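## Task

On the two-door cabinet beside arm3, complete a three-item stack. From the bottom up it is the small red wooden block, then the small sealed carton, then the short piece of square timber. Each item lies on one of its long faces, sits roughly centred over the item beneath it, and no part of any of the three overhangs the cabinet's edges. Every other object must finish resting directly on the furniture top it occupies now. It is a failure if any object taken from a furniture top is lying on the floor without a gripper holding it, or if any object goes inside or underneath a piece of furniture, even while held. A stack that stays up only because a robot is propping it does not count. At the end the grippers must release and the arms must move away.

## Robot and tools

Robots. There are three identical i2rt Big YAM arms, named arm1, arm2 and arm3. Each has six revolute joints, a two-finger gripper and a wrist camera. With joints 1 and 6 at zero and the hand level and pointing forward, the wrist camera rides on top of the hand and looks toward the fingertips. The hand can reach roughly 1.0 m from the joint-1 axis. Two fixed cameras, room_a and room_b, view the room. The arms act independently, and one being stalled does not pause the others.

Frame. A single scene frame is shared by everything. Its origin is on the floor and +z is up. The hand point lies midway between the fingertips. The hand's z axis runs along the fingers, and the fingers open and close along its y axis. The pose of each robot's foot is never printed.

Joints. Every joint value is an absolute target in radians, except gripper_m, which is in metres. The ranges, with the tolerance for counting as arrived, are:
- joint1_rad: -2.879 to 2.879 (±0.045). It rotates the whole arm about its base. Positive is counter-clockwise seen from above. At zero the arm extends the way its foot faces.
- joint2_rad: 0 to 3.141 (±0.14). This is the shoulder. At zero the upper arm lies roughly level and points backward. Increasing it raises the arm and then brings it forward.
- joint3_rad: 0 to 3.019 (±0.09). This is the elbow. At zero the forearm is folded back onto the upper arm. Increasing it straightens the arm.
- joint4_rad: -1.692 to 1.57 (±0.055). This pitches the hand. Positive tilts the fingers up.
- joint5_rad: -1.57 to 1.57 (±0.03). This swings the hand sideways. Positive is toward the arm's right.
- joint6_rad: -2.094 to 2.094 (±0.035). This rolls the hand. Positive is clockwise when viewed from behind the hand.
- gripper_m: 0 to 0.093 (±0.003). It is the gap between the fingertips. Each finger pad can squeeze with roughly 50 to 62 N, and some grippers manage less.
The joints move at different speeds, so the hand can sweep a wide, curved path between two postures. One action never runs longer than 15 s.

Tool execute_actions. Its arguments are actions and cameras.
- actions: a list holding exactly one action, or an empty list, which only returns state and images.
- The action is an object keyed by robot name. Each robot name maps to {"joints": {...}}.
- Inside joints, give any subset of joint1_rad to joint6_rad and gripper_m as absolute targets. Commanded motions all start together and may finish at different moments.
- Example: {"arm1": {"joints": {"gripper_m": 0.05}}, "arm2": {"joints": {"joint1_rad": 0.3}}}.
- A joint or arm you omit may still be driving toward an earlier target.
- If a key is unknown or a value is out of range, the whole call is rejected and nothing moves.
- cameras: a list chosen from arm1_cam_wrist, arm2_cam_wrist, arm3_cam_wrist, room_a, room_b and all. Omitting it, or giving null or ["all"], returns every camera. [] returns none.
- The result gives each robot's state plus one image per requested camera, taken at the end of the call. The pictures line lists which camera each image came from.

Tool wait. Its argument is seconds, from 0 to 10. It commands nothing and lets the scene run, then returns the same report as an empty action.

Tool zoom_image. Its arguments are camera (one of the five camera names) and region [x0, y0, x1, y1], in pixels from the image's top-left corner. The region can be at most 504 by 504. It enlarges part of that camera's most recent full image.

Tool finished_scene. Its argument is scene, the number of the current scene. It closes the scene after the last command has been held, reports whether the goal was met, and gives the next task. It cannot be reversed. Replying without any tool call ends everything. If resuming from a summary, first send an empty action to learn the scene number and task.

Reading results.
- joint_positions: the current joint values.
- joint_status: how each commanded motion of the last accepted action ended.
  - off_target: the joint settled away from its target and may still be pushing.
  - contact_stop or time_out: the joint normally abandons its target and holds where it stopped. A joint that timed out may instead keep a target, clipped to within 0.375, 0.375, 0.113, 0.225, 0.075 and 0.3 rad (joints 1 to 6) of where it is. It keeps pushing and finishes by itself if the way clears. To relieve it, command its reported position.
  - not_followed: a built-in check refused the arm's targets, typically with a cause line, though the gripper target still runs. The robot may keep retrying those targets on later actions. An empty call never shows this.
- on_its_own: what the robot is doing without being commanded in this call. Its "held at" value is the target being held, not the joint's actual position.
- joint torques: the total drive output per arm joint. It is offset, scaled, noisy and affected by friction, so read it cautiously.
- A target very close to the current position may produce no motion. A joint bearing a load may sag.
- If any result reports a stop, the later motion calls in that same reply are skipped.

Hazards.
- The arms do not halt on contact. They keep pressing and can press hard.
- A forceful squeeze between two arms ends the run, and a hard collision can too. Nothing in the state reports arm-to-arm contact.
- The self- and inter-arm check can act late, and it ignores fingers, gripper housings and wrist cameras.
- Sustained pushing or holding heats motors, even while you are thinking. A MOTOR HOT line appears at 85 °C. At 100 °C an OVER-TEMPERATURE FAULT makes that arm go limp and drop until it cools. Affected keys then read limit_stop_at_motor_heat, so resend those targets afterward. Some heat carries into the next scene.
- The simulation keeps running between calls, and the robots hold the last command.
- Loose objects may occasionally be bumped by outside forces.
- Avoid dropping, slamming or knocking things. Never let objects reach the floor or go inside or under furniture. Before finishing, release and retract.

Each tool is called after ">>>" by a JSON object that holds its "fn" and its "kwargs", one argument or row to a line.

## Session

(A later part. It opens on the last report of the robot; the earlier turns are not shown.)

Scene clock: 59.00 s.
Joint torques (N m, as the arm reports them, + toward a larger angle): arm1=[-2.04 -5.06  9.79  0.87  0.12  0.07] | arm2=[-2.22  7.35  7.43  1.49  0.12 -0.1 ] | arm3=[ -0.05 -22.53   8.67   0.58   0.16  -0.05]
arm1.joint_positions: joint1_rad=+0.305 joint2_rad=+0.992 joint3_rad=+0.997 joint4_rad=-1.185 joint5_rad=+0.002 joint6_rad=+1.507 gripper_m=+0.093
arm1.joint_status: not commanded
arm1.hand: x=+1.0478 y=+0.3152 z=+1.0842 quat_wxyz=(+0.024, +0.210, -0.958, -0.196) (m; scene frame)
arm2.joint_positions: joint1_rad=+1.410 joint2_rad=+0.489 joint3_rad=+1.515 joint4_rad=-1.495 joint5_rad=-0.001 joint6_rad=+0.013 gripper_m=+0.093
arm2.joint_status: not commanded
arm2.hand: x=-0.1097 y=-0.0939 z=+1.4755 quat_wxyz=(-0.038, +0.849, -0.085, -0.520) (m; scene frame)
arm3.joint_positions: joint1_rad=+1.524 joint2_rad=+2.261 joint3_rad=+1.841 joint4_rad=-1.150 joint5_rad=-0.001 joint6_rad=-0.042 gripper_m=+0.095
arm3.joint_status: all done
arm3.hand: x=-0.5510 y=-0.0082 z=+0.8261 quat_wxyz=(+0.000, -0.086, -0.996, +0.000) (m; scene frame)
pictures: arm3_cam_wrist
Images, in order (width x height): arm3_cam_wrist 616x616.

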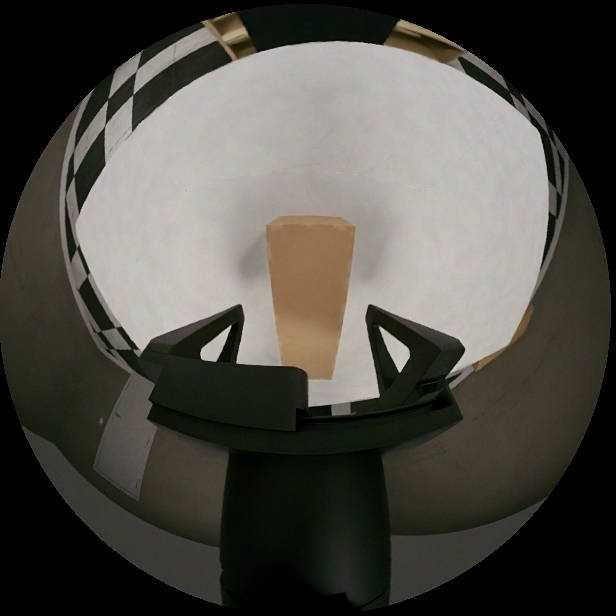

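>>> {"fn": "execute_actions", "kwargs": {
  "actions": [
    {"arm3": {"joints": {"joint3_rad": 1.82, "gripper_m": 0.03}}}
  ],
  "cameras": ["arm3_cam_wrist"]
}}

>>> {"fn": "zoom_image", "kwargs": {
  "camera": "arm3_cam_wrist",
  "region": [235, 190, 375, 330]
}}

Scene clock: 60.03 s.
Joint torques (N m, as the arm reports them, + toward a larger angle): arm1=[-1.62 -4.32  9.95  0.69  0.12  0.05] | arm2=[-2.25  7.35  7.42  1.48  0.11 -0.1 ] | arm3=[ -0.22 -22.17   8.65   0.47   0.12  -0.04]
arm1.joint_positions: joint1_rad=+0.305 joint2_rad=+0.992 joint3_rad=+0.997 joint4_rad=-1.185 joint5_rad=+0.002 joint6_rad=+1.507 gripper_m=+0.093
arm1.joint_status: not commanded
arm1.hand: x=+1.0478 y=+0.3152 z=+1.0842 quat_wxyz=(+0.024, +0.210, -0.958, -0.196) (m; scene frame)
arm2.joint_positions: joint1_rad=+1.410 joint2_rad=+0.489 joint3_rad=+1.515 joint4_rad=-1.495 joint5_rad=-0.001 joint6_rad=+0.013 gripper_m=+0.093
arm2.joint_status: not commanded
arm2.hand: x=-0.1097 y=-0.0939 z=+1.4755 quat_wxyz=(-0.038, +0.849, -0.085, -0.520) (m; scene frame)
arm3.joint_positions: joint1_rad=+1.524 joint2_rad=+2.262 joint3_rad=+1.825 joint4_rad=-1.150 joint5_rad=+0.000 joint6_rad=-0.042 gripper_m=+0.046
arm3.joint_status: gripper_m off_target (ended at +0.046, target +0.030); the others done
arm3.hand: x=-0.5571 y=-0.0071 z=+0.8202 quat_wxyz=(+0.007, -0.086, -0.996, -0.001) (m; scene frame)
pictures: arm3_cam_wrist
Images, in order (width x height): arm3_cam_wrist 616x616.

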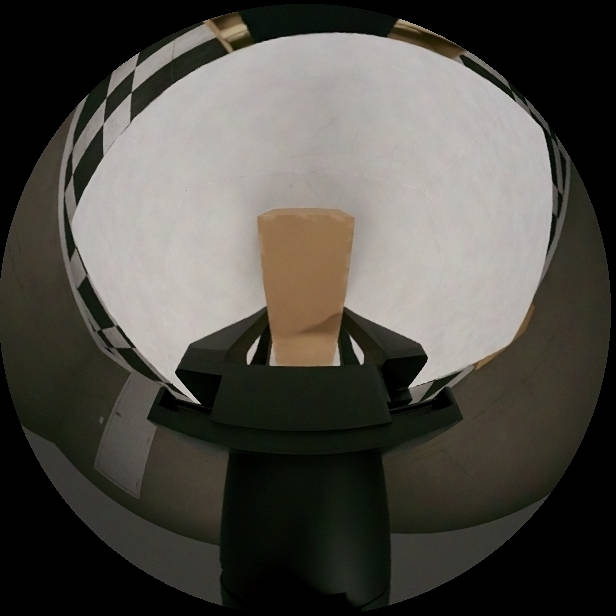

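Region (235, 190, 375, 330) of arm3_cam_wrist's 616x616 image, scaled by 3.600, with more detail than that image has.

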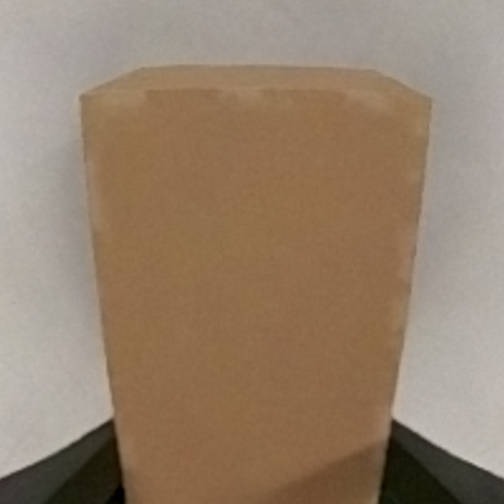

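>>> {"fn": "execute_actions", "kwargs": {
  "actions": [
    {"arm3": {"joints": {"joint1_rad": -1.815, "joint2_rad": 1.915, "joint3_rad": 1.83, "joint4_rad": -1.48, "joint6_rad": -0.52}}}
  ],
  "cameras": ["arm3_cam_wrist", "room_a"]
}}

Scene clock: 64.37 s.
Joint torques (N m, as the arm reports them, + toward a larger angle): arm1=[-1.61 -4.09  9.94  0.8   0.16  0.1 ] | arm2=[-2.2   7.32  7.43  1.47  0.12 -0.1 ] | arm3=[ -0.08 -22.36  10.85  -0.11   0.    -0.04]
arm1.joint_positions: joint1_rad=+0.305 joint2_rad=+0.992 joint3_rad=+0.997 joint4_rad=-1.185 joint5_rad=+0.002 joint6_rad=+1.507 gripper_m=+0.093
arm1.joint_status: not commanded
arm1.hand: x=+1.0478 y=+0.3152 z=+1.0842 quat_wxyz=(+0.024, +0.210, -0.958, -0.196) (m; scene frame)
arm2.joint_positions: joint1_rad=+1.410 joint2_rad=+0.489 joint3_rad=+1.515 joint4_rad=-1.495 joint5_rad=-0.001 joint6_rad=+0.013 gripper_m=+0.093
arm2.joint_status: not commanded
arm2.hand: x=-0.1097 y=-0.0939 z=+1.4755 quat_wxyz=(-0.038, +0.849, -0.085, -0.520) (m; scene frame)
arm3.joint_positions: joint1_rad=-1.817 joint2_rad=+1.931 joint3_rad=+1.822 joint4_rad=-1.470 joint5_rad=+0.002 joint6_rad=-0.512 gripper_m=+0.046
arm3.joint_status: all done
arm3.hand: x=-1.7461 y=+0.3727 z=+1.0220 quat_wxyz=(-0.001, -0.999, -0.050, -0.004) (m; scene frame)
pictures: arm3_cam_wrist, room_a
Images, in order (width x height): arm3_cam_wrist 616x616, room_a 504x504.

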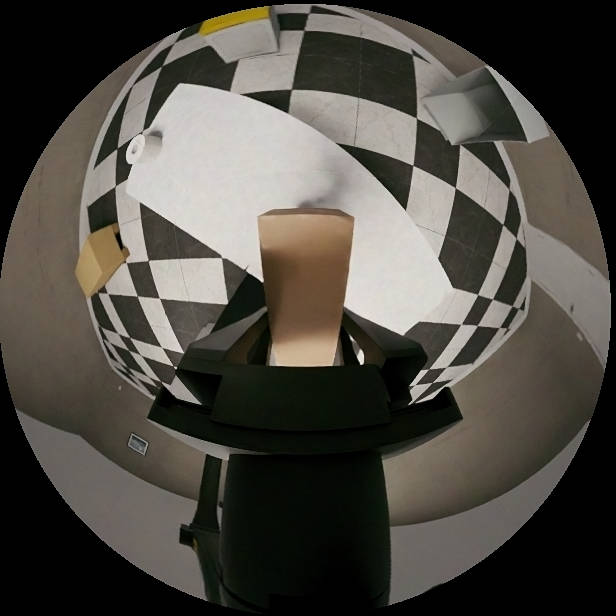

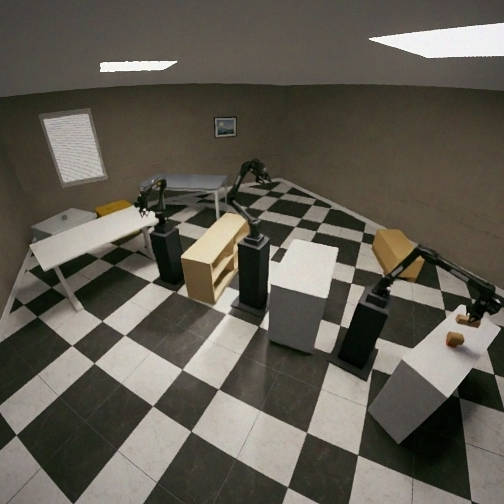

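>>> {"fn": "zoom_image", "kwargs": {
  "camera": "room_a",
  "region": [424, 290, 504, 360]
}}

Region (424, 290, 504, 360) of room_a's 504x504 image, scaled by 6.300, with more detail than that image has; it fills the top 441 rows of this view, and the rest is white.

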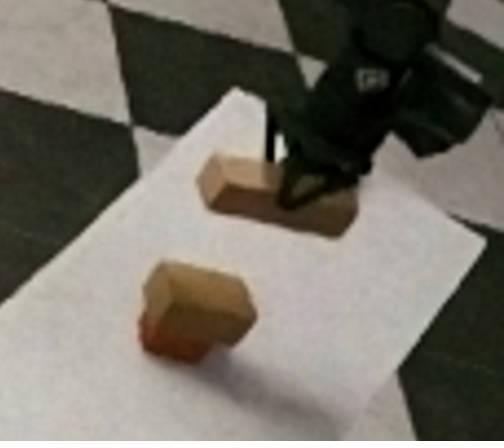

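>>> {"fn": "execute_actions", "kwargs": {
  "actions": [
    {"arm3": {"joints": {"joint2_rad": 1.995, "joint3_rad": 1.645, "joint4_rad": -1.21}}}
  ],
  "cameras": ["arm3_cam_wrist", "room_a"]
}}

>>> {"fn": "zoom_image", "kwargs": {
  "camera": "room_a",
  "region": [424, 290, 504, 360]
}}

Scene clock: 66.57 s.
Joint torques (N m, as the arm reports them, + toward a larger angle): arm1=[-1.87 -4.05  9.87  0.71  0.1   0.09] | arm2=[-2.26  7.36  7.42  1.48  0.12 -0.1 ] | arm3=[ -0.1  -22.97  10.46   0.53   0.03  -0.04]
arm1.joint_positions: joint1_rad=+0.305 joint2_rad=+0.992 joint3_rad=+0.997 joint4_rad=-1.185 joint5_rad=+0.002 joint6_rad=+1.507 gripper_m=+0.093
arm1.joint_status: not commanded
arm1.hand: x=+1.0478 y=+0.3152 z=+1.0842 quat_wxyz=(+0.024, +0.210, -0.958, -0.196) (m; scene frame)
arm2.joint_positions: joint1_rad=+1.410 joint2_rad=+0.489 joint3_rad=+1.515 joint4_rad=-1.495 joint5_rad=-0.001 joint6_rad=+0.013 gripper_m=+0.093
arm2.joint_status: not commanded
arm2.hand: x=-0.1097 y=-0.0939 z=+1.4755 quat_wxyz=(-0.038, +0.849, -0.085, -0.520) (m; scene frame)
arm3.joint_positions: joint1_rad=-1.817 joint2_rad=+2.016 joint3_rad=+1.632 joint4_rad=-1.220 joint5_rad=+0.002 joint6_rad=-0.512 gripper_m=+0.046
arm3.joint_status: all done
arm3.hand: x=-1.7423 y=+0.3711 z=+0.9026 quat_wxyz=(-0.006, -0.999, -0.050, -0.015) (m; scene frame)
pictures: arm3_cam_wrist, room_a
Images, in order (width x height): arm3_cam_wrist 616x616, room_a 504x504.

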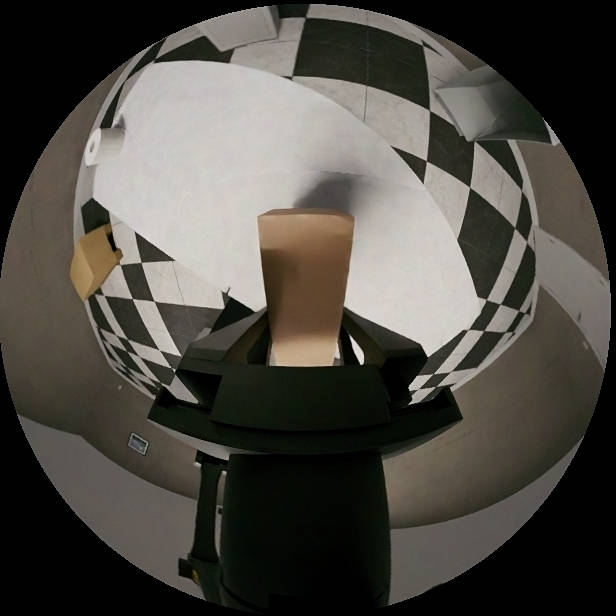

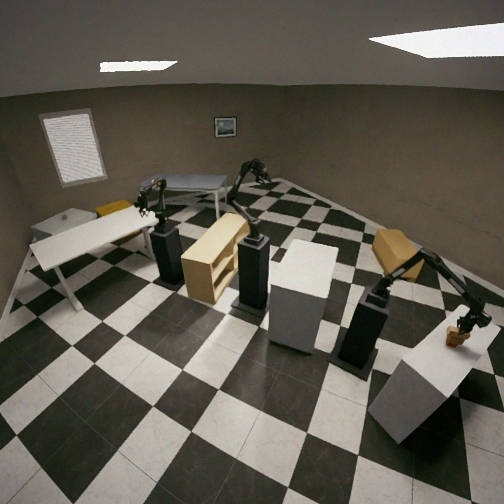

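Region (424, 290, 504, 360) of room_a's 504x504 image, scaled by 6.300, with more detail than that image has; it fills the top 441 rows of this view, and the rest is white.

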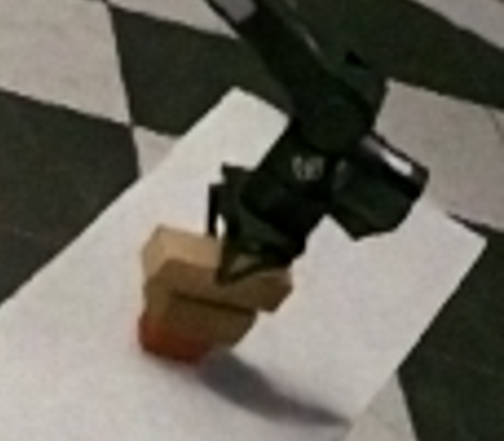

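>>> {"fn": "execute_actions", "kwargs": {
  "actions": [
    {"arm3": {"joints": {"joint2_rad": 2.052, "joint4_rad": -1.18}}}
  ],
  "cameras": ["arm3_cam_wrist", "room_a"]
}}

>>> {"fn": "zoom_image", "kwargs": {
  "camera": "room_a",
  "region": [434, 310, 484, 355]
}}

Scene clock: 68.50 s.
Joint torques (N m, as the arm reports them, + toward a larger angle): arm1=[-1.42 -4.14  9.88  0.83  0.11  0.02] | arm2=[-2.19  7.35  7.43  1.48  0.11 -0.1 ] | arm3=[  0.11 -19.15  10.52   0.51  -0.01  -0.05]
arm1.joint_positions: joint1_rad=+0.305 joint2_rad=+0.992 joint3_rad=+0.997 joint4_rad=-1.185 joint5_rad=+0.002 joint6_rad=+1.507 gripper_m=+0.093
arm1.joint_status: not commanded
arm1.hand: x=+1.0478 y=+0.3152 z=+1.0842 quat_wxyz=(+0.024, +0.210, -0.958, -0.196) (m; scene frame)
arm2.joint_positions: joint1_rad=+1.410 joint2_rad=+0.489 joint3_rad=+1.515 joint4_rad=-1.495 joint5_rad=-0.001 joint6_rad=+0.013 gripper_m=+0.093
arm2.joint_status: not commanded
arm2.hand: x=-0.1097 y=-0.0939 z=+1.4755 quat_wxyz=(-0.038, +0.849, -0.085, -0.520) (m; scene frame)
arm3.joint_positions: joint1_rad=-1.817 joint2_rad=+2.027 joint3_rad=+1.633 joint4_rad=-1.189 joint5_rad=+0.003 joint6_rad=-0.512 gripper_m=+0.046
arm3.joint_status: all done
arm3.hand: x=-1.7485 y=+0.3740 z=+0.8964 quat_wxyz=(-0.001, -0.999, -0.050, -0.006) (m; scene frame)
pictures: arm3_cam_wrist, room_a
Images, in order (width x height): arm3_cam_wrist 616x616, room_a 504x504.

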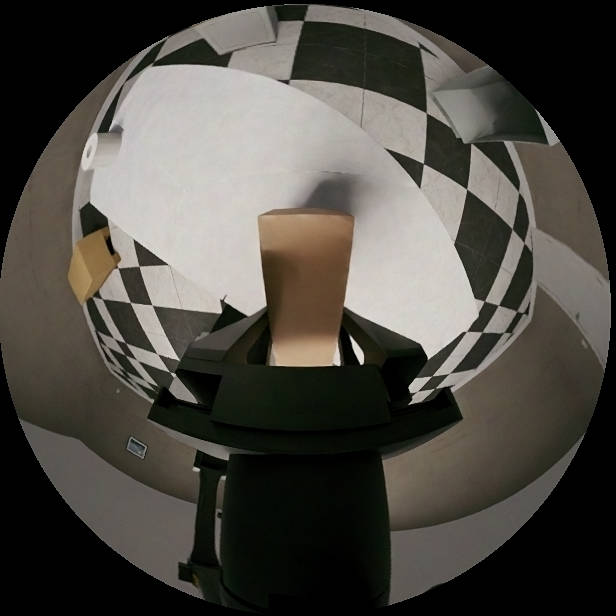

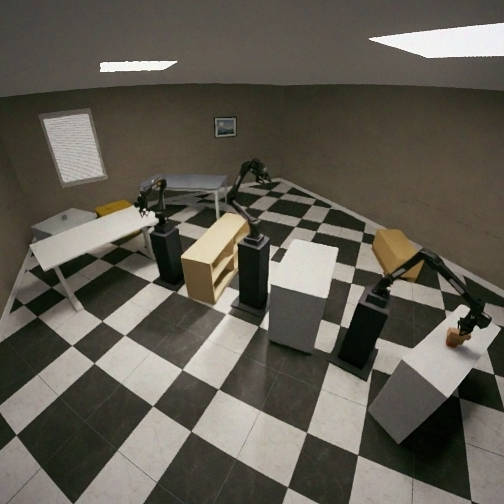

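Region (434, 310, 484, 355) of room_a's 504x504 image, scaled by 10.080, with more detail than that image has; it fills the top 454 rows of this view, and the rest is white.

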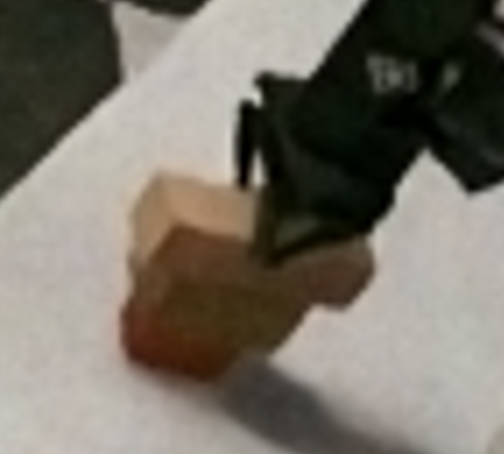

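>>> {"fn": "execute_actions", "kwargs": {
  "actions": [
    {"arm3": {"joints": {"joint2_rad": 2.066}}}
  ],
  "cameras": ["arm3_cam_wrist", "room_a"]
}}

>>> {"fn": "zoom_image", "kwargs": {
  "camera": "room_a",
  "region": [434, 310, 484, 355]
}}

Scene clock: 69.20 s.
Joint torques (N m, as the arm reports them, + toward a larger angle): arm1=[-1.93 -4.66  9.99  0.79  0.12  0.07] | arm2=[-2.2   7.4   7.43  1.48  0.11 -0.1 ] | arm3=[ -0.15 -17.97  10.52   0.49  -0.02  -0.03]
arm1.joint_positions: joint1_rad=+0.305 joint2_rad=+0.992 joint3_rad=+0.997 joint4_rad=-1.185 joint5_rad=+0.002 joint6_rad=+1.507 gripper_m=+0.093
arm1.joint_status: not commanded
arm1.hand: x=+1.0478 y=+0.3152 z=+1.0842 quat_wxyz=(+0.024, +0.210, -0.958, -0.196) (m; scene frame)
arm2.joint_positions: joint1_rad=+1.410 joint2_rad=+0.489 joint3_rad=+1.515 joint4_rad=-1.495 joint5_rad=-0.001 joint6_rad=+0.013 gripper_m=+0.093
arm2.joint_status: not commanded
arm2.hand: x=-0.1097 y=-0.0939 z=+1.4755 quat_wxyz=(-0.038, +0.849, -0.085, -0.520) (m; scene frame)
arm3.joint_positions: joint1_rad=-1.817 joint2_rad=+2.027 joint3_rad=+1.632 joint4_rad=-1.189 joint5_rad=+0.003 joint6_rad=-0.512 gripper_m=+0.046
arm3.joint_status: all done
arm3.hand: x=-1.7484 y=+0.3739 z=+0.8963 quat_wxyz=(-0.001, -0.999, -0.050, -0.007) (m; scene frame)
pictures: arm3_cam_wrist, room_a
Images, in order (width x height): arm3_cam_wrist 616x616, room_a 504x504.

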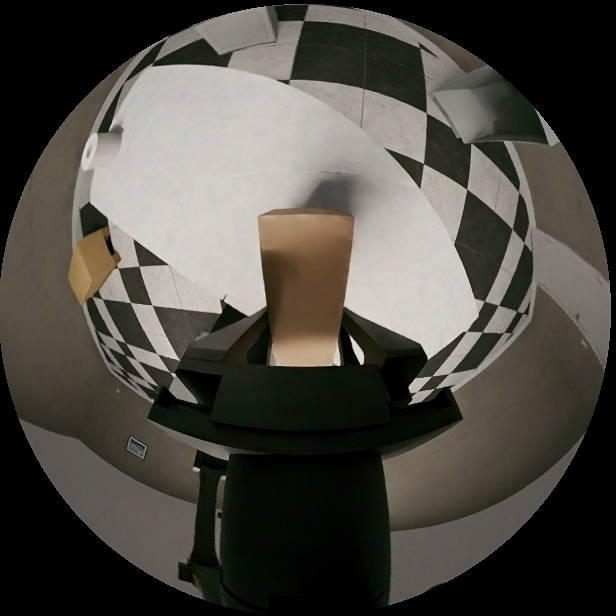

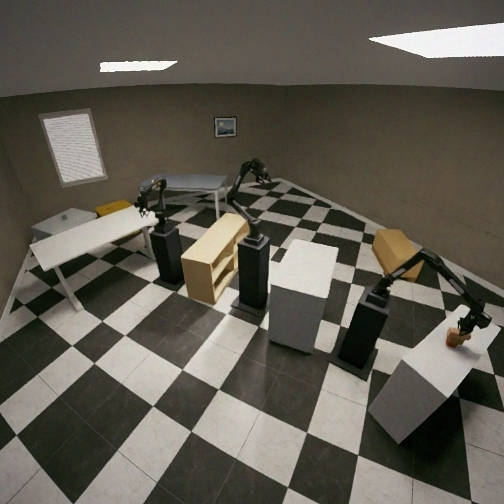

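Region (434, 310, 484, 355) of room_a's 504x504 image, scaled by 10.080, with more detail than that image has; it fills the top 454 rows of this view, and the rest is white.

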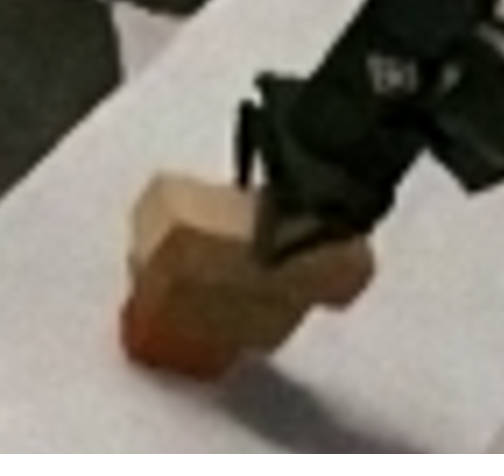

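Contact confirmed (no movement). Release.

>>> {"fn": "execute_actions", "kwargs": {
  "actions": [
    {"arm3": {"joints": {"joint2_rad": 2.03, "gripper_m": 0.093}}}
  ],
  "cameras": ["arm3_cam_wrist"]
}}

>>> {"fn": "execute_actions", "kwargs": {
  "actions": [
    {"arm3": {"joints": {"joint2_rad": 1.75, "joint4_rad": -1.42}}}
  ],
  "cameras": ["arm3_cam_wrist", "room_a"]
}}

>>> {"fn": "zoom_image", "kwargs": {
  "camera": "room_a",
  "region": [424, 290, 504, 360]
}}

Scene clock: 70.20 s.
Joint torques (N m, as the arm reports them, + toward a larger angle): arm1=[-2.08 -4.73  9.9   0.69  0.11  0.06] | arm2=[-2.23  7.35  7.42  1.49  0.11 -0.1 ] | arm3=[ -0.06 -21.29  10.51   0.57   0.    -0.04]
arm1.joint_positions: joint1_rad=+0.305 joint2_rad=+0.992 joint3_rad=+0.997 joint4_rad=-1.185 joint5_rad=+0.002 joint6_rad=+1.507 gripper_m=+0.093
arm1.joint_status: not commanded
arm1.hand: x=+1.0478 y=+0.3152 z=+1.0842 quat_wxyz=(+0.024, +0.210, -0.958, -0.196) (m; scene frame)
arm2.joint_positions: joint1_rad=+1.410 joint2_rad=+0.489 joint3_rad=+1.515 joint4_rad=-1.495 joint5_rad=-0.001 joint6_rad=+0.013 gripper_m=+0.093
arm2.joint_status: not commanded
arm2.hand: x=-0.1097 y=-0.0939 z=+1.4755 quat_wxyz=(-0.038, +0.849, -0.085, -0.520) (m; scene frame)
arm3.joint_positions: joint1_rad=-1.817 joint2_rad=+2.027 joint3_rad=+1.632 joint4_rad=-1.189 joint5_rad=+0.002 joint6_rad=-0.512 gripper_m=+0.093
arm3.joint_status: all done
arm3.hand: x=-1.7484 y=+0.3738 z=+0.8963 quat_wxyz=(-0.002, -0.999, -0.050, -0.006) (m; scene frame)
pictures: arm3_cam_wrist
Images, in order (width x height): arm3_cam_wrist 616x616.

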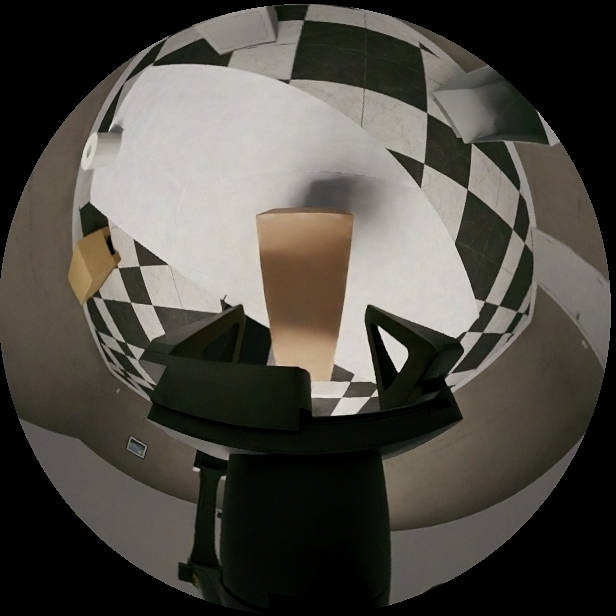

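Scene clock: 71.53 s.
Joint torques (N m, as the arm reports them, + toward a larger angle): arm1=[-2.12 -4.18  9.89  0.72  0.11  0.04] | arm2=[-2.26  7.38  7.44  1.49  0.12 -0.1 ] | arm3=[ -0.08 -16.68  11.38   0.12   0.01  -0.03]
arm1.joint_positions: joint1_rad=+0.305 joint2_rad=+0.992 joint3_rad=+0.997 joint4_rad=-1.185 joint5_rad=+0.002 joint6_rad=+1.507 gripper_m=+0.093
arm1.joint_status: not commanded
arm1.hand: x=+1.0478 y=+0.3152 z=+1.0842 quat_wxyz=(+0.024, +0.210, -0.958, -0.196) (m; scene frame)
arm2.joint_positions: joint1_rad=+1.410 joint2_rad=+0.489 joint3_rad=+1.515 joint4_rad=-1.495 joint5_rad=-0.001 joint6_rad=+0.013 gripper_m=+0.093
arm2.joint_status: not commanded
arm2.hand: x=-0.1097 y=-0.0939 z=+1.4755 quat_wxyz=(-0.038, +0.849, -0.085, -0.520) (m; scene frame)
arm3.joint_positions: joint1_rad=-1.817 joint2_rad=+1.740 joint3_rad=+1.632 joint4_rad=-1.412 joint5_rad=+0.002 joint6_rad=-0.512 gripper_m=+0.093
arm3.joint_status: all done
arm3.hand: x=-1.6989 y=+0.3520 z=+1.0543 quat_wxyz=(+0.012, -0.998, -0.050, +0.023) (m; scene frame)
pictures: arm3_cam_wrist, room_a
Images, in order (width x height): arm3_cam_wrist 616x616, room_a 504x504.

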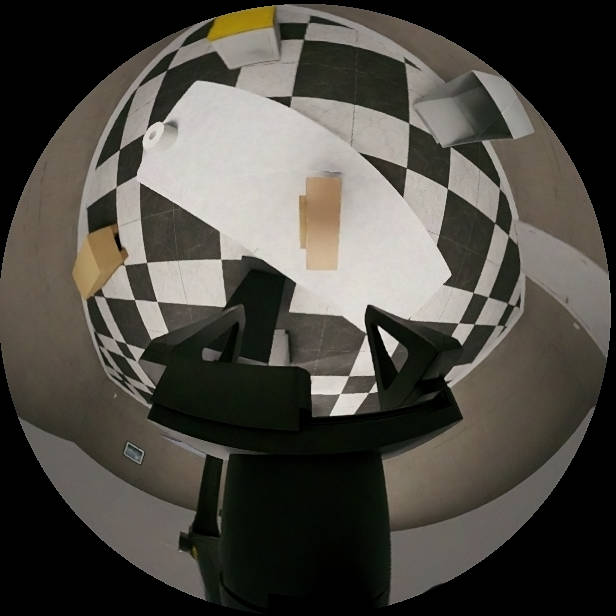

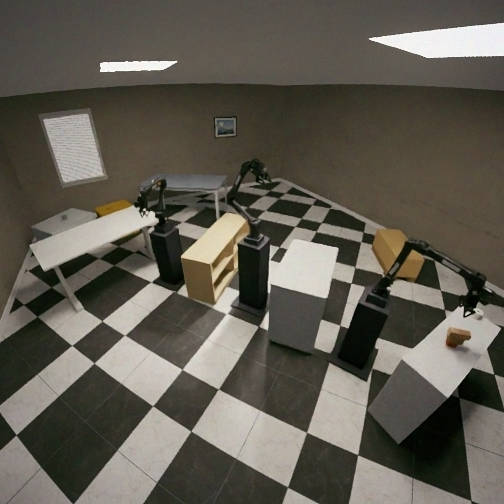

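Region (424, 290, 504, 360) of room_a's 504x504 image, scaled by 6.300, with more detail than that image has; it fills the top 441 rows of this view, and the rest is white.

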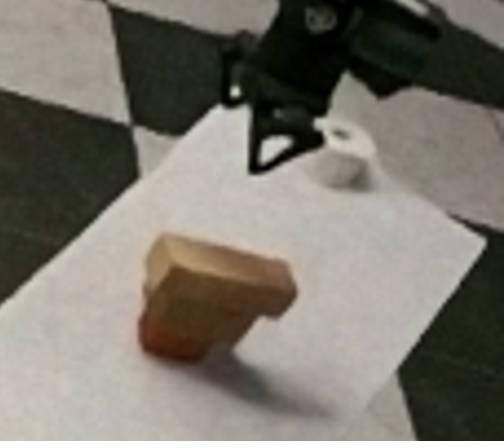

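>>> {"fn": "zoom_image", "kwargs": {
  "camera": "arm3_cam_wrist",
  "region": [265, 160, 385, 280]
}}

Region (265, 160, 385, 280) of arm3_cam_wrist's 616x616 image, scaled by 4.200, with more detail than that image has.

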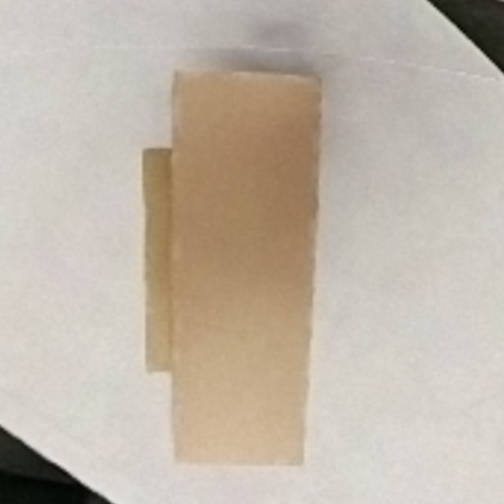

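>>> {"fn": "execute_actions", "kwargs": {
  "actions": [
    {"arm3": {"joints": {"joint2_rad": 1.1, "joint3_rad": 1.2}}}
  ],
  "cameras": ["room_a", "room_b"]
}}

Scene clock: 73.70 s.
Joint torques (N m, as the arm reports them, + toward a larger angle): arm1=[-1.69 -4.67  9.92  0.78  0.12  0.03] | arm2=[-2.2   7.35  7.44  1.48  0.11 -0.1 ] | arm3=[-0.29 -5.83 10.16  0.45  0.   -0.02]
arm1.joint_positions: joint1_rad=+0.305 joint2_rad=+0.992 joint3_rad=+0.997 joint4_rad=-1.185 joint5_rad=+0.002 joint6_rad=+1.507 gripper_m=+0.093
arm1.joint_status: not commanded
arm1.hand: x=+1.0478 y=+0.3152 z=+1.0842 quat_wxyz=(+0.024, +0.210, -0.958, -0.196) (m; scene frame)
arm2.joint_positions: joint1_rad=+1.410 joint2_rad=+0.489 joint3_rad=+1.515 joint4_rad=-1.495 joint5_rad=-0.001 joint6_rad=+0.013 gripper_m=+0.093
arm2.joint_status: not commanded
arm2.hand: x=-0.1097 y=-0.0939 z=+1.4755 quat_wxyz=(-0.038, +0.849, -0.085, -0.520) (m; scene frame)
arm3.joint_positions: joint1_rad=-1.817 joint2_rad=+1.088 joint3_rad=+1.205 joint4_rad=-1.415 joint5_rad=+0.002 joint6_rad=-0.512 gripper_m=+0.093
arm3.joint_status: all done
arm3.hand: x=-1.5221 y=+0.2747 z=+1.1537 quat_wxyz=(+0.062, -0.989, -0.049, +0.121) (m; scene frame)
pictures: room_a, room_b
Images, in order (width x height): room_a 504x504, room_b 504x504.

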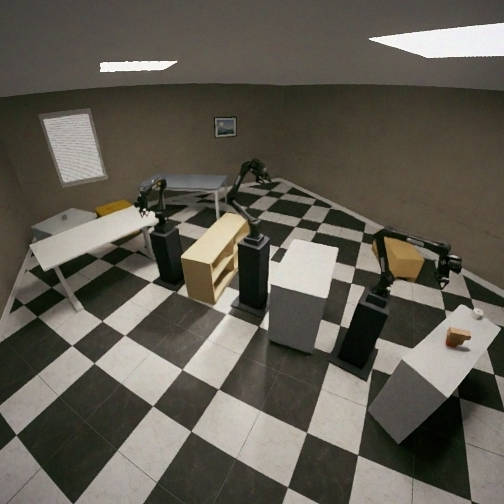

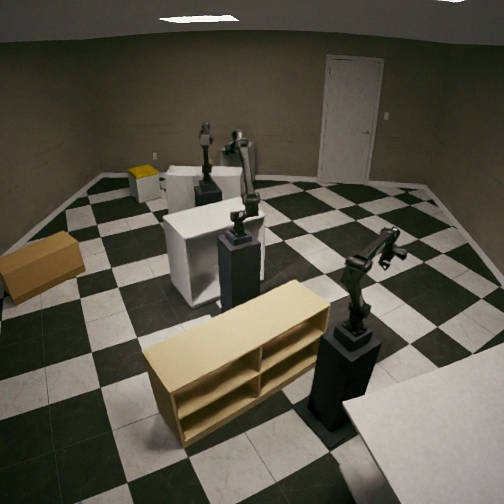

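>>> {"fn": "finished_scene", "kwargs": {
  "scene": 2
}}

The scene is finished: the task was done.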